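# Place three plates into size-matched tray pockets

## Task

Set each of the three plates into the gray tray, in the pocket whose size fits it, fully seated at the bottom; a plate counts only if it stays there without the robot holding it, so finish by releasing suction and moving the tool away.

## Robot and tools

Robot: one arm with six joints (waist, shoulder, elbow, wrist pitch, wrist yaw, wrist roll) ending in a suction cup tool; there is no finger gripper. Joint ranges in rad: waist -2.618 to 3.054, shoulder 0.000 to 3.142, elbow 0.000 to 3.142, wrist pitch -1.571 to 1.571, wrist yaw -1.571 to 1.571, wrist roll -2.094 to 2.094. The controlled point is the cup point: the centre of the cup's rim when it touches nothing. The cup opens along the cup point's own +z axis. About 7 cm back from the rim the tool widens to roughly 7 cm radius, so keep that body clear of the tray walls and other plates.

Frame: the scene frame has its origin on the table surface right under the arm base, +z up, +y to the left when facing along +x. Positions are in metres, orientations are quaternions written w first (qw, qx, qy, qz). The arm base may be slightly tilted, and reported positions get less accurate at long reach. Moves usually stop a centimetre or more from the command, most often too low.

A row is 8 plain numbers: x, y, z, qw, qx, qy, qz, suction. The first seven are an absolute target pose for the cup point in the scene frame, not an offset. Suction is a value from -1 to 1: 1 means full vacuum (about 55 kPa below ambient), smaller positive values request that fraction, and 0.05 or less switches it off. The suction setting persists until changed. Always resend the quaternion you want in each row, since the reported one may have drifted. A target lying more than 0.6 m from the last reported position along any of the cup point's axes is rejected and nothing moves.

Tools:
- execute_actions: argument actions is a list holding zero or one item. An empty list just reports the state. An item {"rows": [...], "steps": n} plays 1 to 15 rows, one per control step of 1/30 s, repeating the last row if n exceeds the row count (n at most 15, default 15). An item {"steps": n} alone is a wait of up to 300 steps counted from the previous result, with your reply time included. Optional pictures (true/false) controls whether camera images come back; by default they do.
- move: target is one 8-number row; speed is the path's top speed in m/s, 0.002 to 0.5 (default 0.25), with turning capped at twice that in rad/s. It drives the cup point in a straight line toward the pose over 0.5 to 10 s; if longer it stops early. The suction value is applied at the start. It does not avoid obstacles, the arm can lag, stray or overshoot the speed (notably near full extension). Its result adds a move: line with the ending (done, off_target, moving, held, fault) and any limits (paced = pose was clipped; held = some steps were blocked, after which the arm can jump fast), plus distance from target.
- wait: seconds from 0 to 10; the robot gets no new command.
- zoom_image: camera is one of cam_head_left, cam_head_right, cam_high, cam_low, cam_wrist; region is [x0, y0, x1, y1] in pixels of that camera's latest 504x504 image, origin top-left, at most 504 by 504.
- read_manual: section "licences" returns licence text only.
- finished_scene: scene is the integer number of the current scene; it ends that scene irreversibly and grades it.

Control details: every control step the commanded pose is clamped to within 70 mm and 16 degrees of the measured pose, then joints are driven by damped inverse kinematics, favouring position over orientation. After an action ends the arm only continues to the last clamped pose, so long moves need follow-up commands; check the reported pose. The "Hand target" line shows where the controller is currently heading. "pose unreachable" means the clearance check altered or blocked the command; HELD marks steps where that happened. The mounting block counts as arm for that check.

Results: the state shows end_effector_position and end_effector_quat_wxyz, joint positions and torques (torques are noisy, offset, never zero), suction_measured and part_present. Without a seal suction_measured stays near 0; on an airtight face it settles within 0.15 of the command and may sag 0.04 before the pump restarts. part_present turns 1 at 0.50 and back to 0 below 0.45. MOTOR HOT warns from 75 °C; 90 °C pauses the arm 10 s; 100 °C makes the arm go limp and fall. FAULT lines report such stops.

Gripping: switch suction on and press the 29 mm rim squarely on a smooth flat part of a plate so it seals all around; holes, seams or the plate edge under the rim leak. Under vacuum the cup shortens, so the plate rides up to about 10 mm nearer the tool. Vacuum can lift a plate even without tool motion. To release, lower the plate until it rests in its pocket, set suction to 0 or less, then move away; the cup may still touch until 15 mm away. If the cup seals onto the table it pins the tool; turn suction off.

Avoid: dropping plates, fast impacts, targets far below a contact (they press hard), and anything leaving the table, which ends the scene. Loose objects may occasionally get nudged by outside pushes. Thinking time lets the simulation run, and holding loads heats motors.

Each tool is called after ">>>" as a command line: name --argument value for each argument, lists and objects as JSON in quotes; but a table of rows of numbers goes row by row, as --pt "numbers of a row", without its own name.

## Session

>>> execute_actions --actions '[]'

Scene clock: 0.00 s of 7200.00 s.
end_effector_position=(+0.2978, -0.0885, +0.2110) suction_measured=0.00 part_present=0 end_effector_quat_wxyz=(-0.276, +0.660, -0.649, -0.261)
Joint positions: [-0.022  1.68   1.622 -1.506  0.008 -0.013]
Joint velocities: [ 0.012 -0.002 -0.007 -0.022 -0.007  0.037]
Joint torques (N m, as the arm reports them, + toward a larger angle): no reading
Hand target: +0.298, -0.087, +0.213; -0.277, +0.662, -0.646, -0.260

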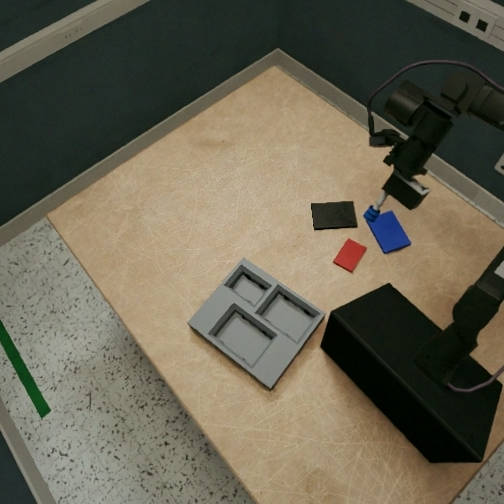

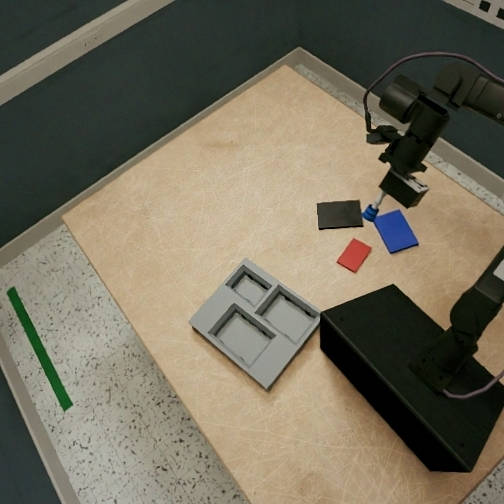

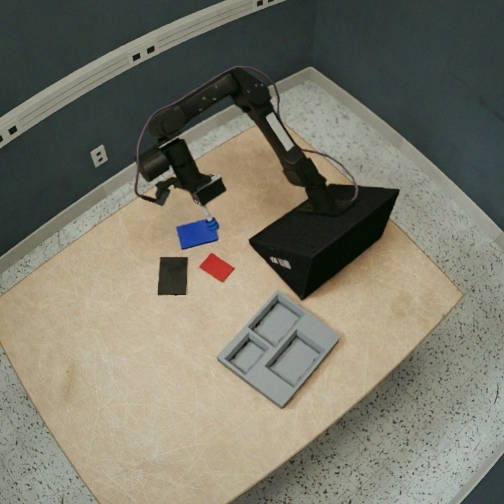

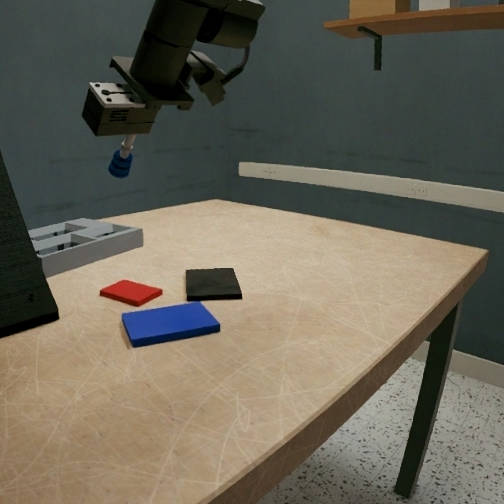

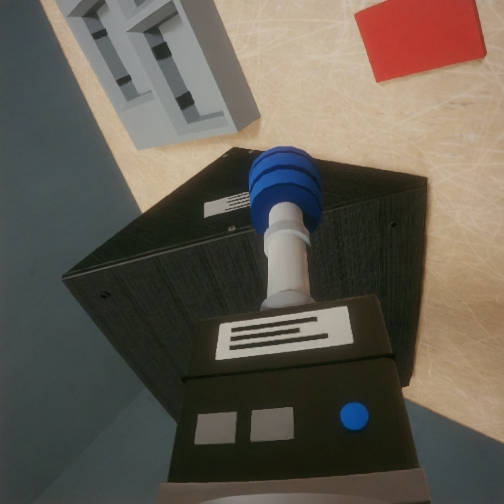

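>>> move --target '[0.3,-0.03,0.2,0,0.707,-0.707,0,0]'

Scene clock: 4.63 s of 7200.00 s.
end_effector_position=(+0.3025, -0.0303, +0.1976) suction_measured=0.00 part_present=0 end_effector_quat_wxyz=(-0.028, +0.703, -0.711, -0.010)
Joint positions: [ 0.529  2.018  1.594 -1.573  0.615  0.696]
Joint velocities: [-0.012  0.002  0.002 -0.037  0.007  0.022]
Joint torques (N m, as the arm reports them, + toward a larger angle): [ 7.68 -3.85  4.33  0.34  0.13  0.04]
Hand target: +0.303, -0.030, +0.201; -0.026, +0.708, -0.706, +0.002
Off the commanded pose: 0.003 m, 3 deg.
joint sent to its limit — the command would take joint 4 (wrist pitch) past its lower limit, so that joint was sent only as far as its limit.
move: off_target

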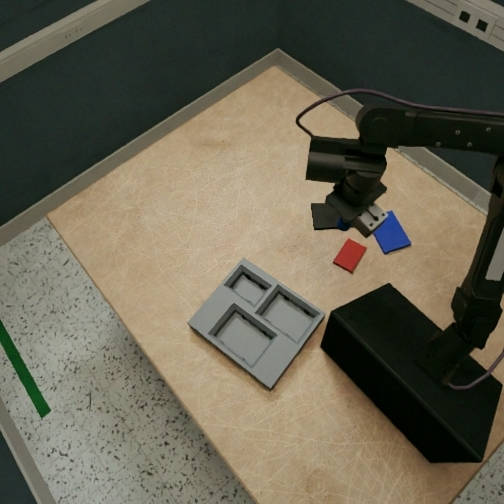

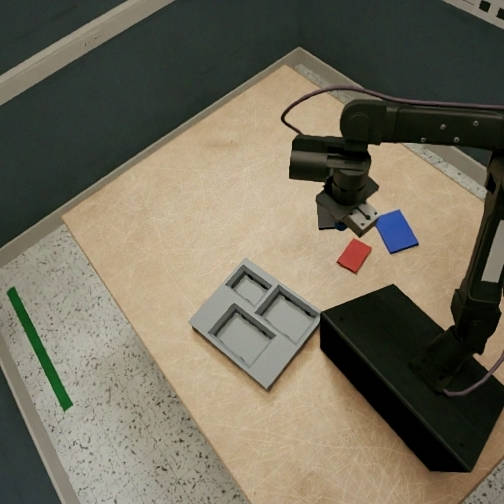

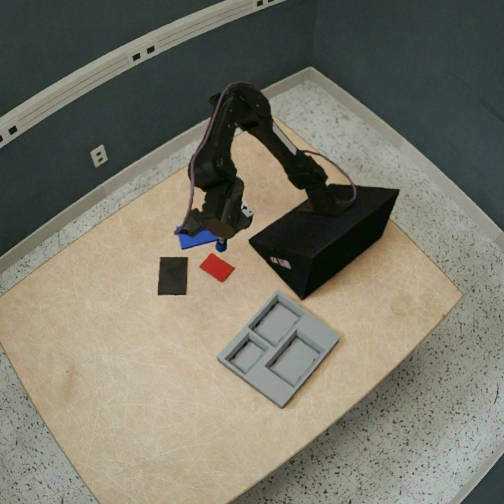

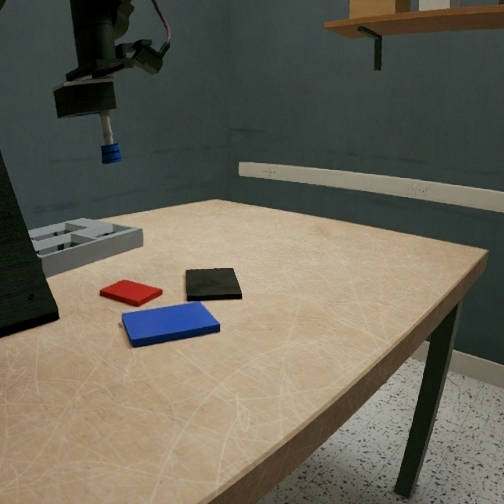

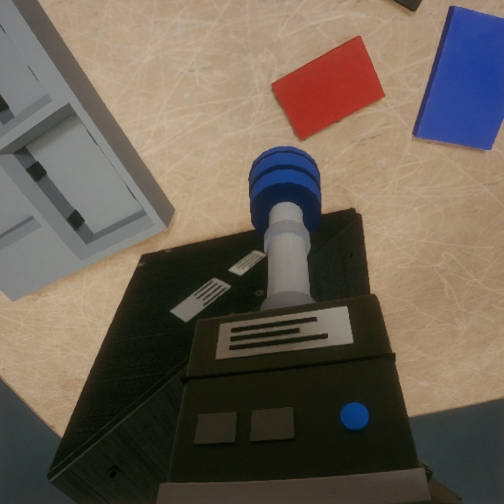

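>>> move --target '[0.31,-0.07,0.06,0,0.707,-0.707,0,0]'

>>> zoom_image --camera "cam_high" --region '[140,200,360,420]'

>>> zoom_image --camera "cam_head_left" --region '[180,180,420,400]'

Scene clock: 9.07 s of 7200.00 s.
end_effector_position=(+0.3049, -0.0671, +0.0528) suction_measured=0.00 part_present=0 end_effector_quat_wxyz=(+0.013, +0.709, -0.705, -0.015)
Joint positions: [ 0.18   1.981  1.195 -1.048  0.748  0.324]
Joint velocities: [ 0.002  0.002 -0.002  0.007  0.022 -0.051]
Joint torques (N m, as the arm reports them, + toward a larger angle): [ 7.53 -8.59  2.3   0.27  0.2  -0.03]
Hand target: +0.309, -0.070, +0.060; +0.002, +0.707, -0.707, +0.000
Off the commanded pose: 0.009 m, 2 deg.
move: done

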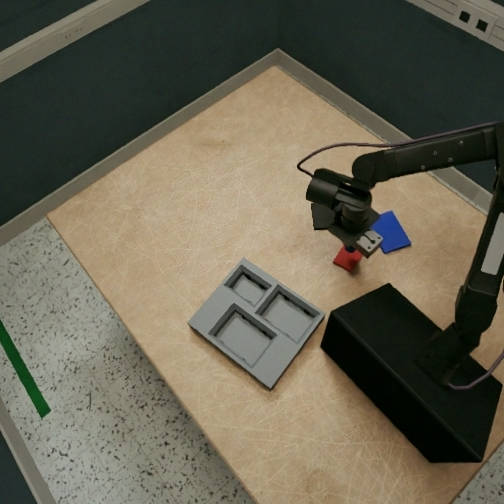

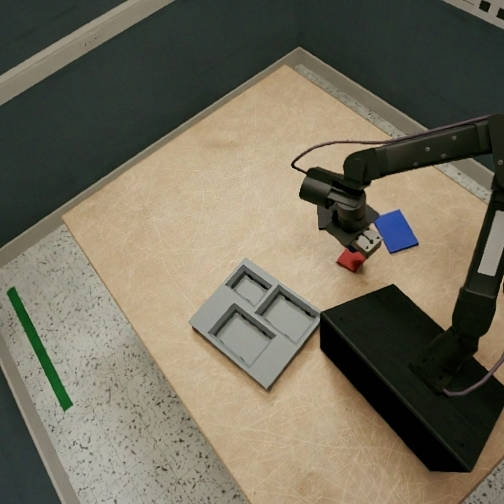

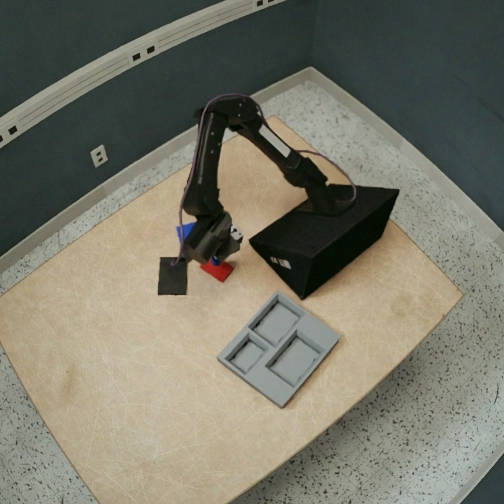

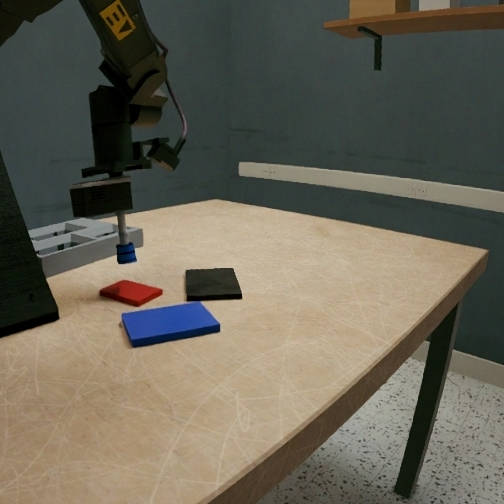

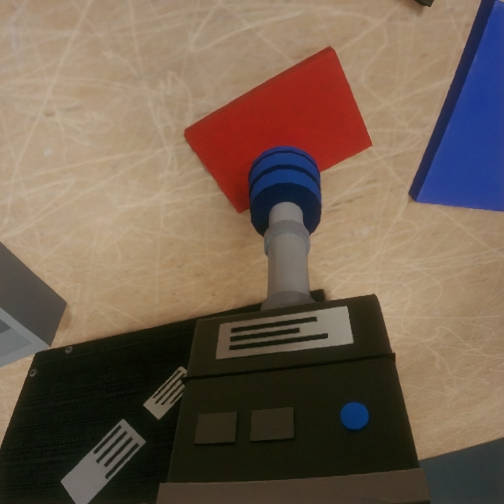

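Region (140, 200, 360, 420) of cam_high's 504x504 image, scaled by 2.291, with more detail than that image has.

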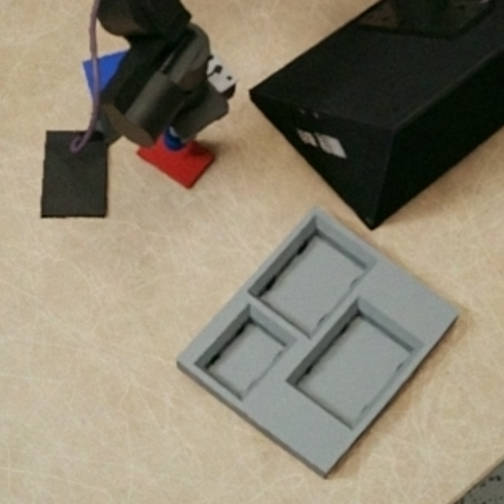

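Region (180, 180, 420, 400) of cam_head_left's 504x504 image, scaled by 2.100, with more detail than that image has; it fills the top 462 rows of this view, and the rest is white.

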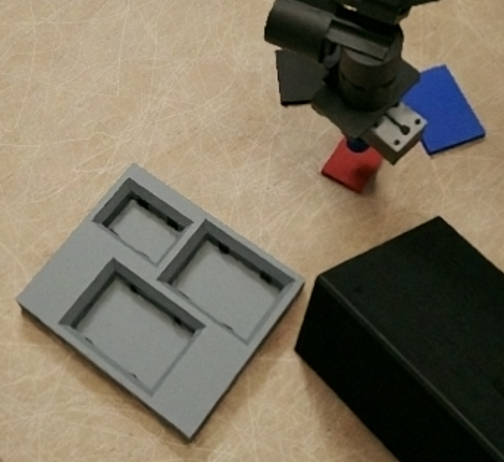

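>>> move --target '[0.312,-0.067,0.035,0,0.242,-0.97,0,0]' --speed 0.4

Scene clock: 16.20 s of 7200.00 s.
end_effector_position=(+0.3094, -0.0657, +0.0322) suction_measured=0.00 part_present=0 end_effector_quat_wxyz=(-0.008, -0.245, +0.969, +0.009)
Joint positions: [ 0.133  1.981  1.136 -0.916  0.753  1.32 ]
Joint velocities: [-0.012  0.007 -0.007  0.022 -0.066 -0.007]
Joint torques (N m, as the arm reports them, + toward a larger angle): [ 7.35 -6.78  2.37  0.34  0.13  0.07]
Hand target: +0.312, -0.067, +0.035; -0.001, -0.242, +0.970, -0.000
Off the commanded pose: 0.004 m, 1 deg.
After step 90, 2.10 s passed at rest.
move: done

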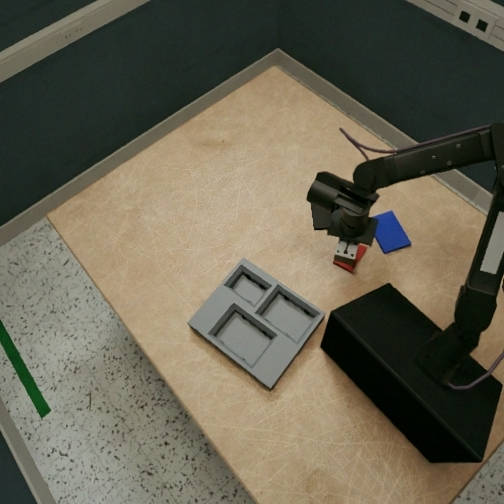

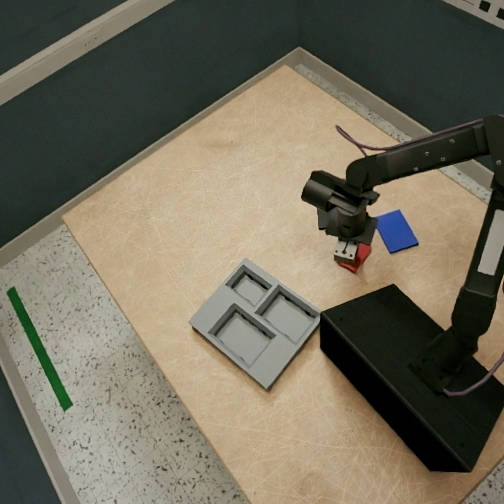

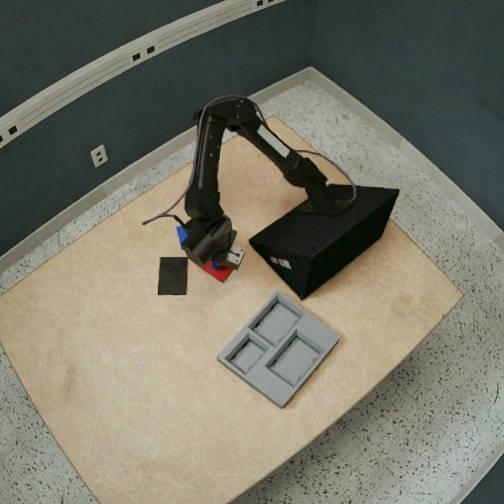

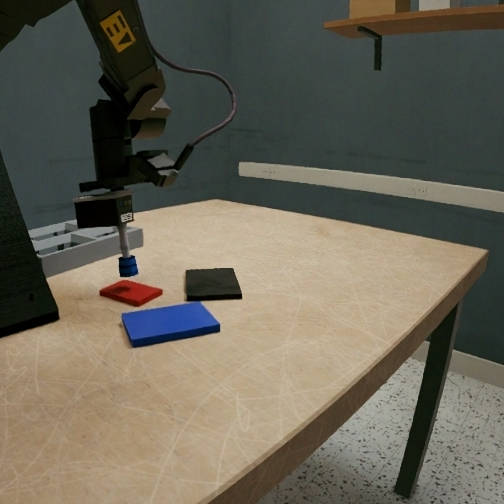

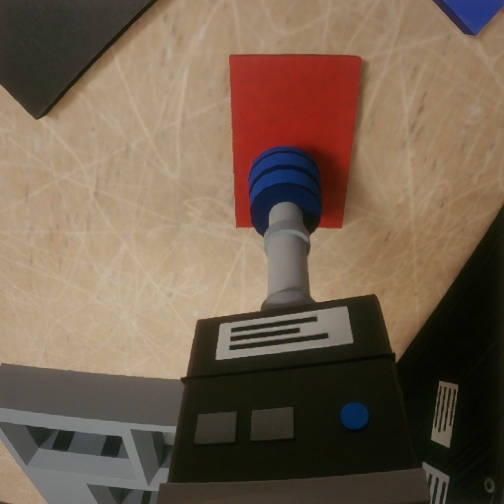

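>>> move --target '[0.31,-0.071,0.004,0,0.242,-0.97,0,1]' --speed 0.04

Scene clock: 19.23 s of 7200.00 s.
end_effector_position=(+0.3096, -0.0713, +0.0041) suction_measured=0.74 part_present=1 end_effector_quat_wxyz=(-0.003, -0.236, +0.972, +0.009)
Joint positions: [ 0.058  1.981  1.064 -0.76   0.764  1.228]
Joint velocities: [ 0.022 -0.007 -0.007 -0.066 -0.022 -0.007]
Joint torques (N m, as the arm reports them, + toward a larger angle): [ 7.09 -6.41  1.97  0.41  0.1  -0.06]
Hand target: +0.310, -0.071, +0.004; -0.001, -0.242, +0.970, -0.000
Off the commanded pose: 0.001 m, 1 deg.
move: done

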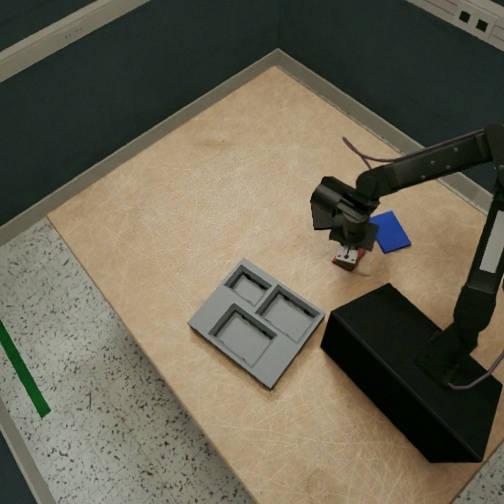

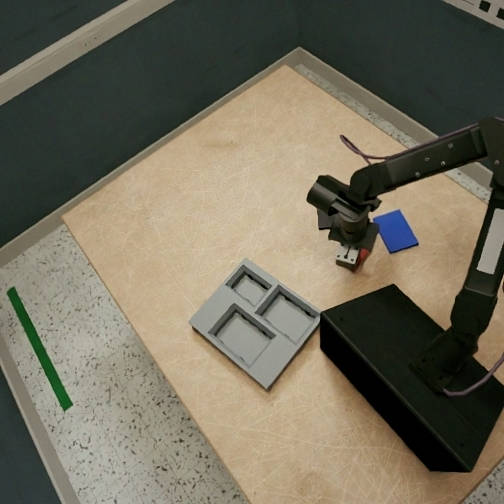

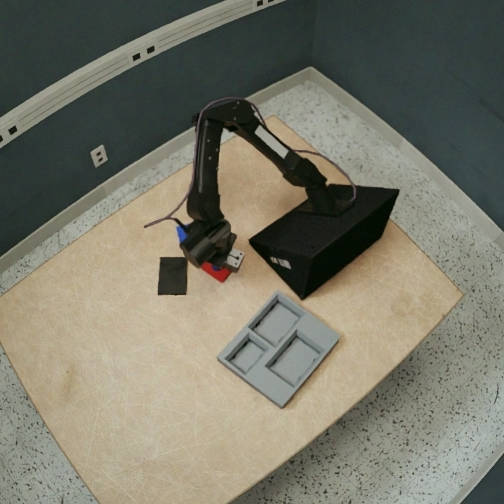

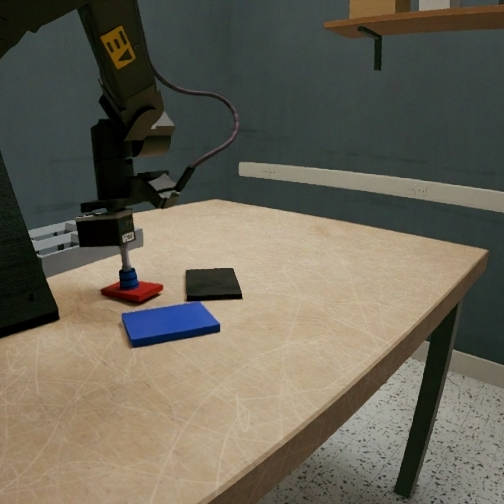

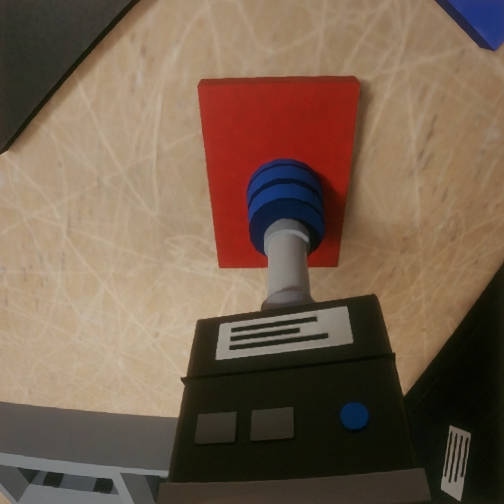

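>>> move --target '[0.32,-0.03,0.09,0,0.242,-0.97,0,1]'

>>> move --target '[0.33,0.195,0.09,0,0.843,-0.537,0,1]' --speed 0.35

Scene clock: 23.30 s of 7200.00 s.
end_effector_position=(+0.3162, -0.0325, +0.0849) suction_measured=0.96 part_present=1 end_effector_quat_wxyz=(-0.003, -0.241, +0.971, +0.002)
Joint positions: [ 0.315  2.059  1.299 -1.149  0.721  1.559]
Joint velocities: [ 0.007  0.007  0.007 -0.037 -0.066  0.037]
Joint torques (N m, as the arm reports them, + toward a larger angle): [ 7.61 -5.28  6.    0.14 -0.06  0.03]
Hand target: +0.321, -0.030, +0.090; +0.001, -0.242, +0.970, +0.001
Off the commanded pose: 0.007 m, 0 deg.
move: done

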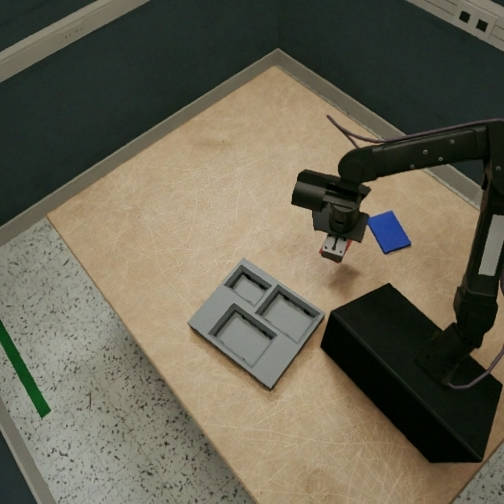

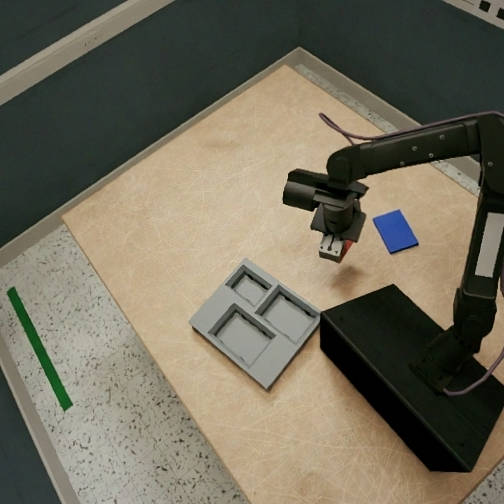

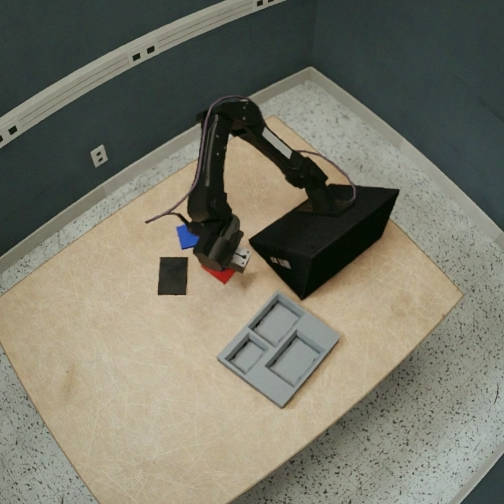

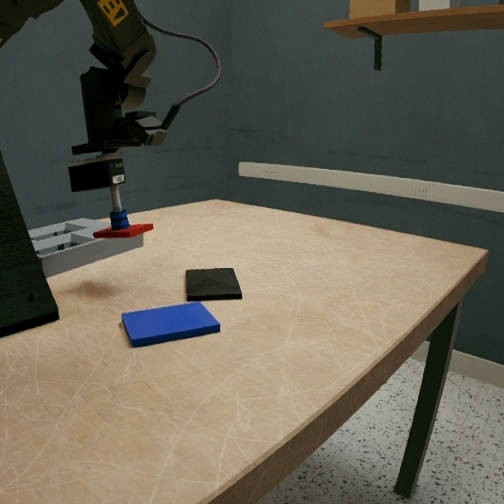

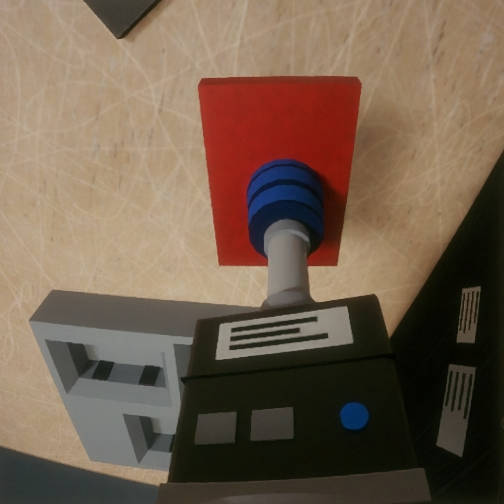

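Scene clock: 26.13 s of 7200.00 s.
end_effector_position=(+0.3325, +0.1891, +0.0820) suction_measured=0.98 part_present=1 end_effector_quat_wxyz=(+0.006, +0.839, -0.544, -0.006)
Joint positions: [ 0.645  2.791  1.915 -1.273  0.57   0.435]
Joint velocities: [ 0.007  0.007 -0.017  0.022 -0.051 -0.007]
Joint torques (N m, as the arm reports them, + toward a larger angle): [  9.48 -10.6    6.26   0.22   0.    -0.01]
Hand target: +0.333, +0.196, +0.091; -0.002, +0.844, -0.537, -0.001
Off the commanded pose: 0.010 m, 1 deg.
move: done

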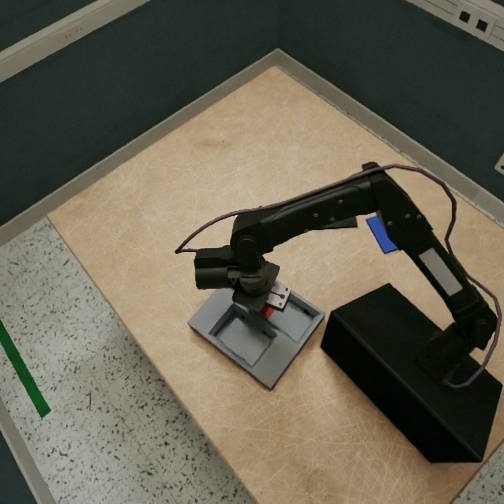

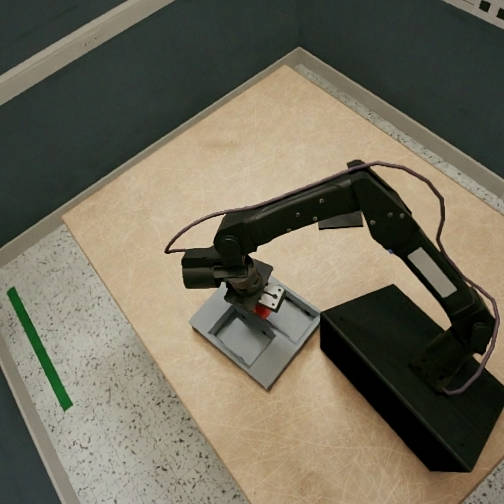

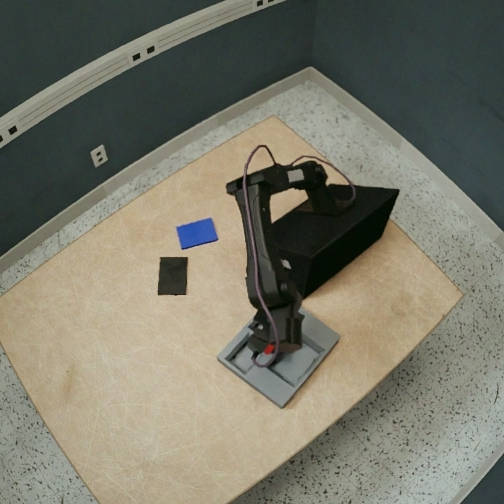

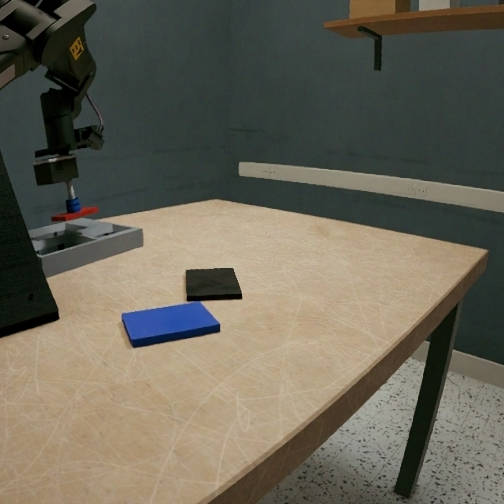

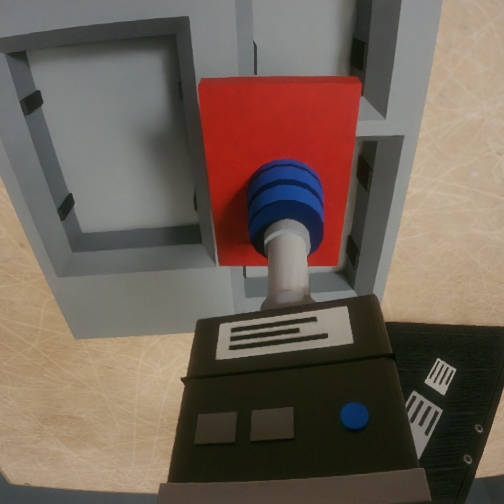

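>>> move --target '[0.378,0.198,0.062,0,0.843,-0.537,0,1]' --speed 0.15

Scene clock: 29.70 s of 7200.00 s.
end_effector_position=(+0.3736, +0.1938, +0.0532) suction_measured=0.99 part_present=1 end_effector_quat_wxyz=(+0.004, +0.839, -0.545, -0.014)
Joint positions: [ 0.553  2.932  2.129 -1.294  0.603  0.341]
Joint velocities: [ 0.017 -0.007  0.007 -0.037 -0.007  0.022]
Joint torques (N m, as the arm reports them, + toward a larger angle): [  9.81 -11.36   6.27   0.1    0.2   -0.06]
Hand target: +0.378, +0.197, +0.062; -0.000, +0.843, -0.537, +0.000
Off the commanded pose: 0.011 m, 2 deg.
move: off_target

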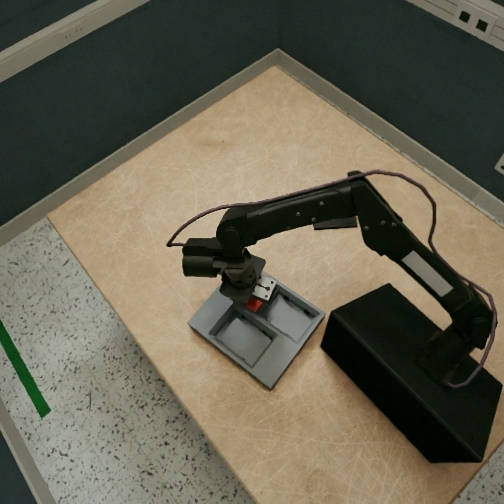

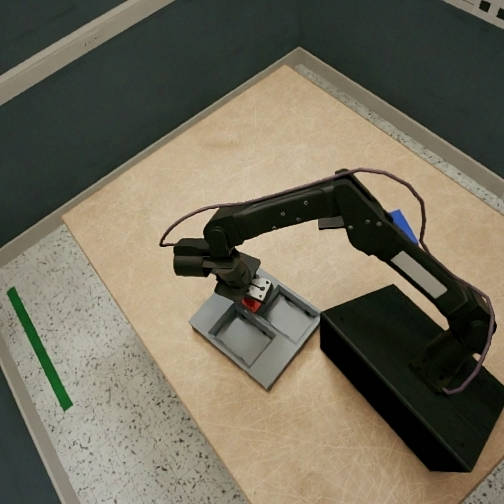

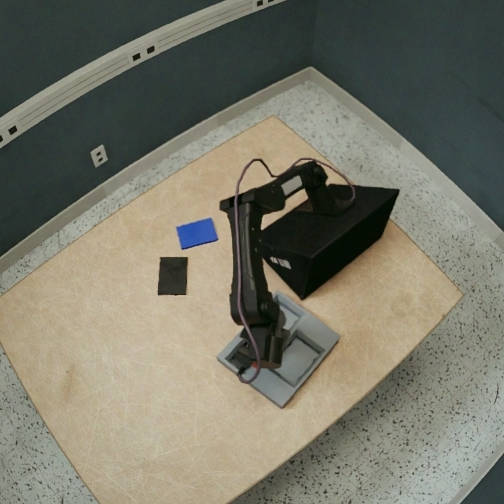

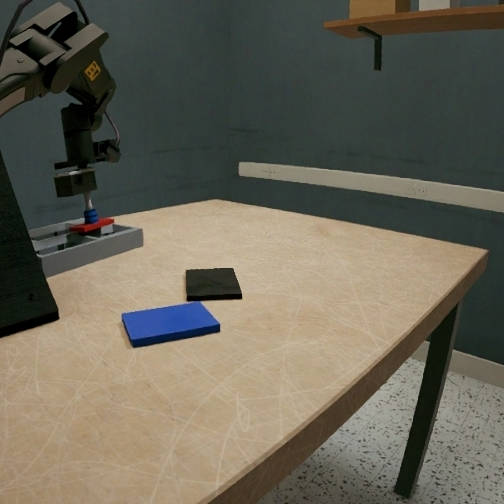

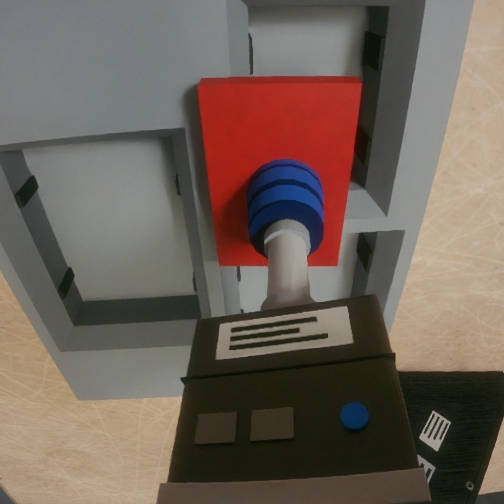

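>>> move --target '[0.406,0.193,0.062,0,0.839,-0.544,0,1]' --speed 0.1

Scene clock: 32.90 s of 7200.00 s.
end_effector_position=(+0.4007, +0.1904, +0.0538) suction_measured=0.98 part_present=1 end_effector_quat_wxyz=(+0.004, +0.837, -0.548, -0.012)
Joint positions: [ 0.519  3.033  2.364 -1.406  0.622  0.312]
Joint velocities: [-0.022  0.007  0.017  0.022 -0.037 -0.022]
Joint torques (N m, as the arm reports them, + toward a larger angle): [ 10.08 -11.98   6.19   0.2    0.14  -0.06]
Hand target: +0.405, +0.192, +0.062; -0.001, +0.839, -0.544, +0.000
Off the commanded pose: 0.010 m, 2 deg.
move: done

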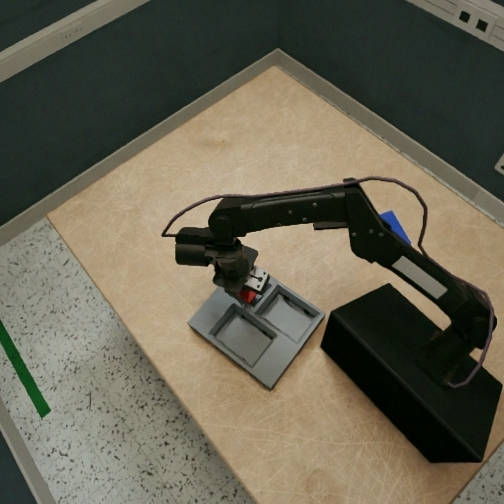

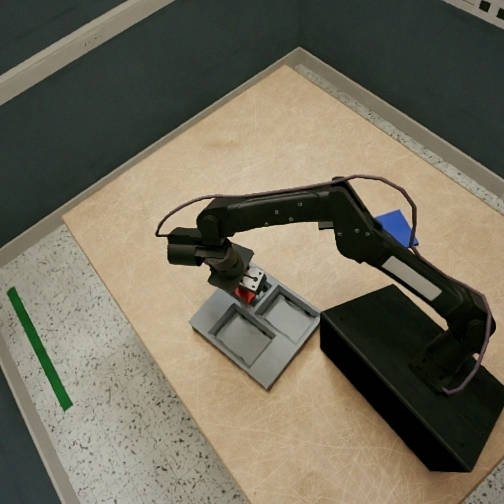

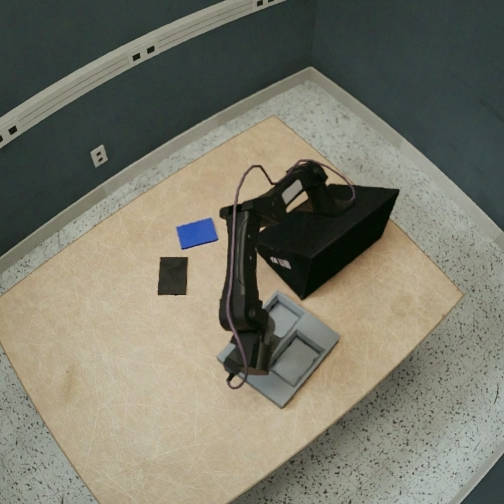

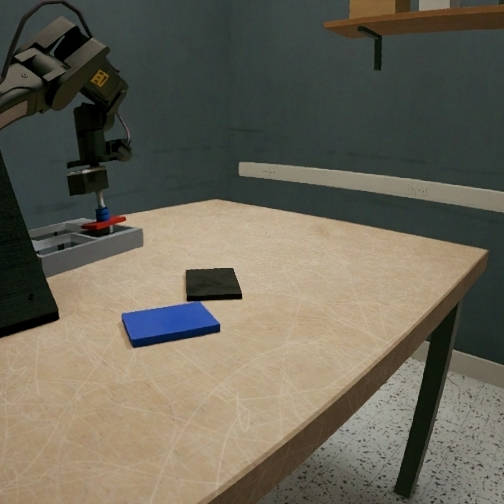

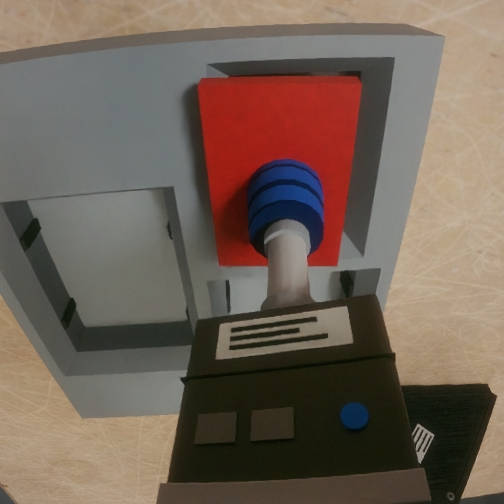

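>>> move --target '[0.411,0.185,0.05,0,0.843,-0.537,0,1]' --speed 0.05

Scene clock: 35.17 s of 7200.00 s.
end_effector_position=(+0.4071, +0.1814, +0.0454) suction_measured=0.98 part_present=1 end_effector_quat_wxyz=(+0.007, +0.841, -0.541, -0.014)
Joint positions: [ 0.489  3.033  2.365 -1.397  0.634  0.269]
Joint velocities: [-0.002 -0.012 -0.027  0.051 -0.022 -0.081]
Joint torques (N m, as the arm reports them, + toward a larger angle): [ 10.26 -12.83   3.     0.42   0.24  -0.04]
Hand target: +0.411, +0.185, +0.050; +0.001, +0.843, -0.537, -0.000
Off the commanded pose: 0.007 m, 2 deg.
move: done

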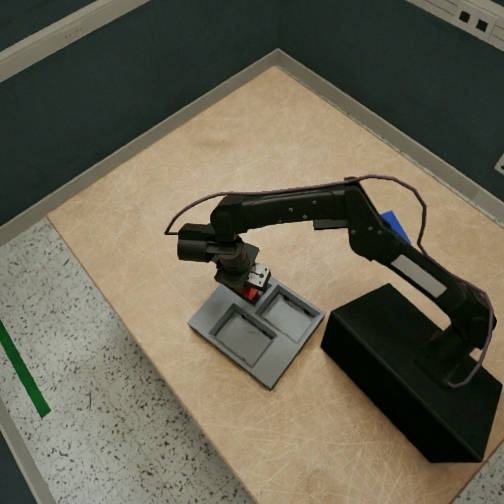

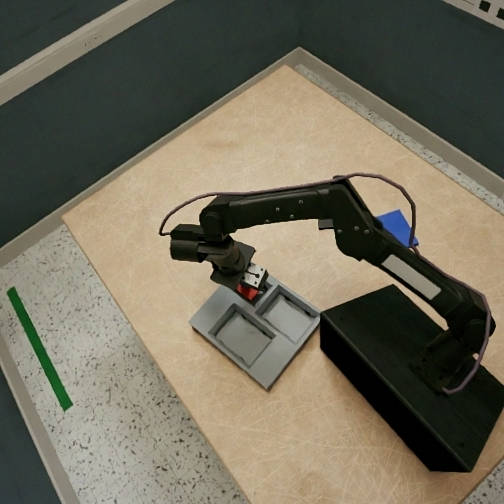

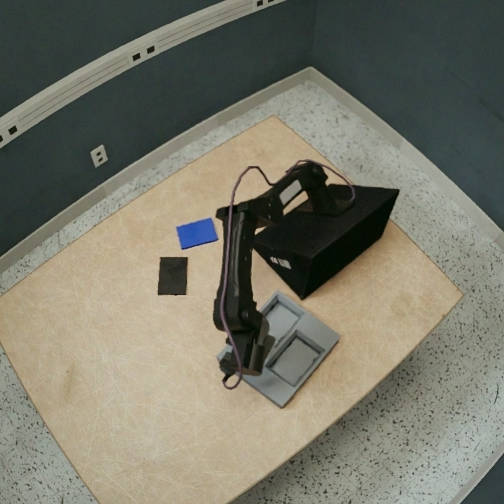

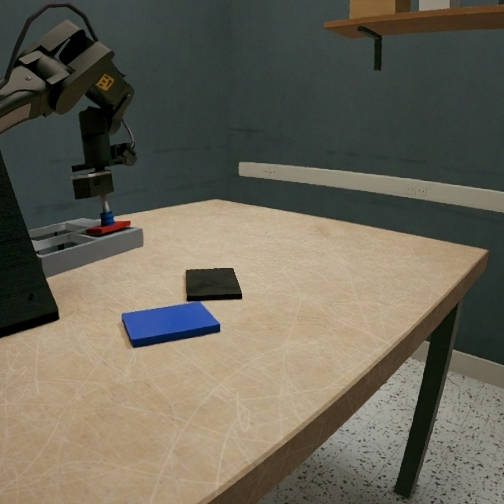

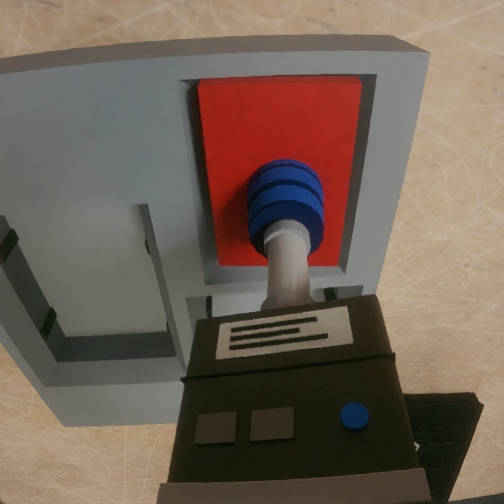

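>>> move --target '[0.406,0.185,0.034,0,0.843,-0.537,0,1]' --speed 0.03

Scene clock: 37.53 s of 7200.00 s.
end_effector_position=(+0.3984, +0.1793, +0.0223) suction_measured=0.96 part_present=1 end_effector_quat_wxyz=(+0.020, +0.843, -0.537, -0.012)
Joint positions: [ 0.471  3.025  2.259 -1.317  0.657  0.259]
Joint velocities: [ 0.007 -0.007 -0.051 -0.037 -0.007 -0.066]
Joint torques (N m, as the arm reports them, + toward a larger angle): [ 10.11 -14.11   2.62   0.49   0.09  -0.17]
Hand target: +0.406, +0.185, +0.034; +0.001, +0.843, -0.537, -0.000
Off the commanded pose: 0.015 m, 3 deg.
move: off_target

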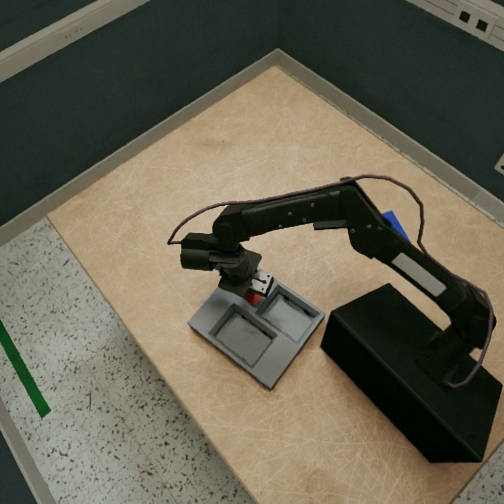

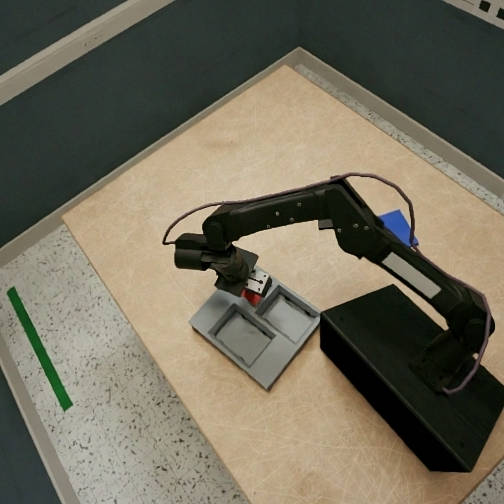

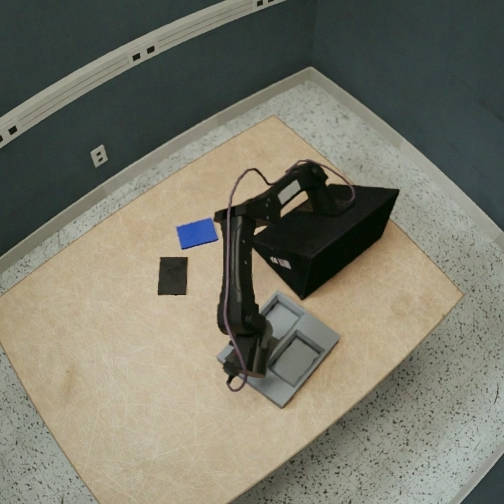

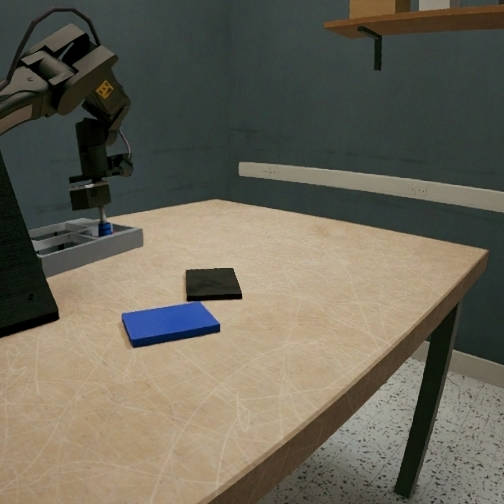

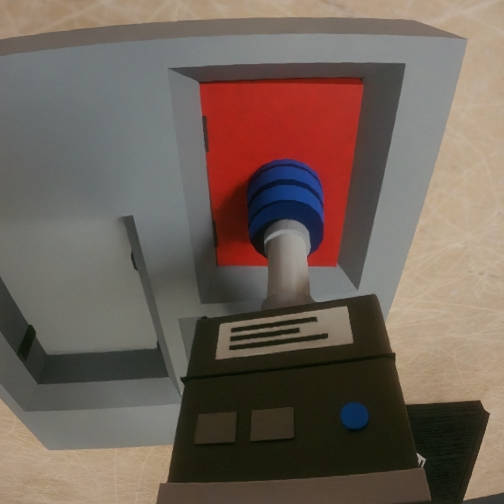

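>>> move --target '[0.407,0.183,0.01,0,0.843,-0.537,0,1]' --speed 0.02

Scene clock: 40.40 s of 7200.00 s.
end_effector_position=(+0.4000, +0.1803, +0.0101) suction_measured=0.98 part_present=1 end_effector_quat_wxyz=(+0.015, +0.846, -0.533, -0.005)
Joint positions: [ 0.458  3.009  2.187 -1.232  0.672  0.221]
Joint velocities: [ 0.037 -0.012 -0.027 -0.022 -0.007 -0.051]
Joint torques (N m, as the arm reports them, + toward a larger angle): [  8.53 -12.98   1.99   0.59   0.09  -0.2 ]
Hand target: +0.407, +0.183, +0.010; +0.001, +0.843, -0.537, +0.000
Off the commanded pose: 0.008 m, 2 deg.
move: done

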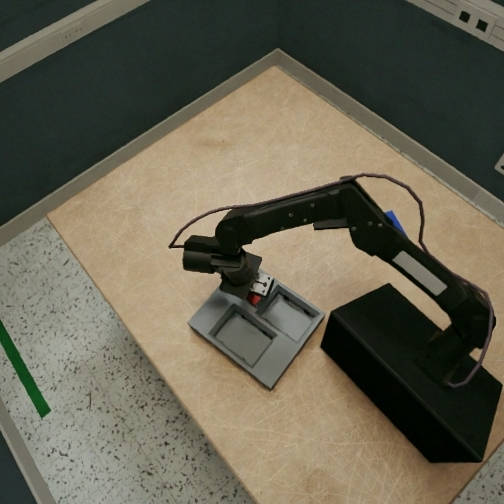

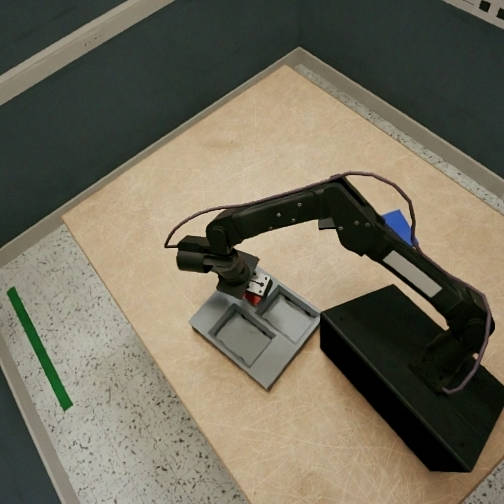

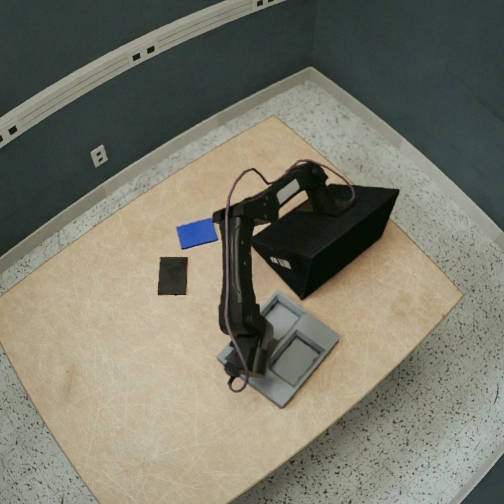

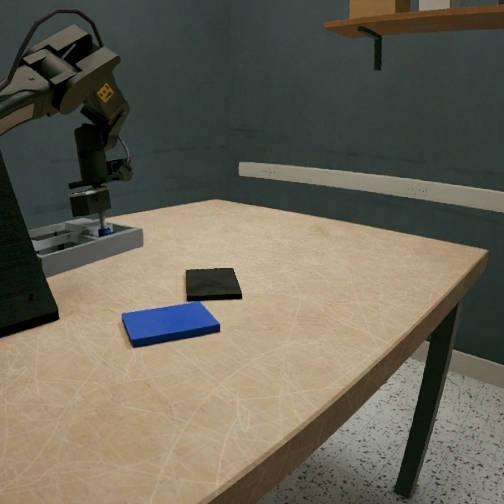

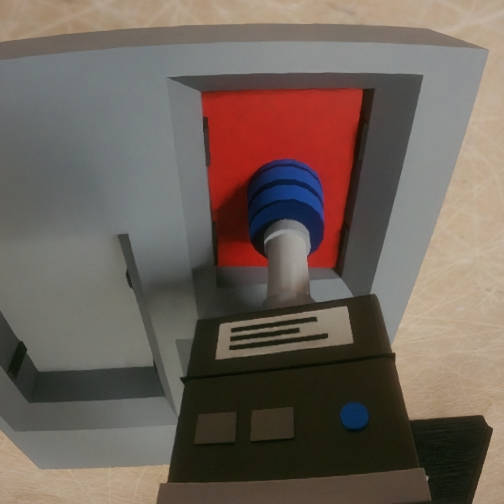

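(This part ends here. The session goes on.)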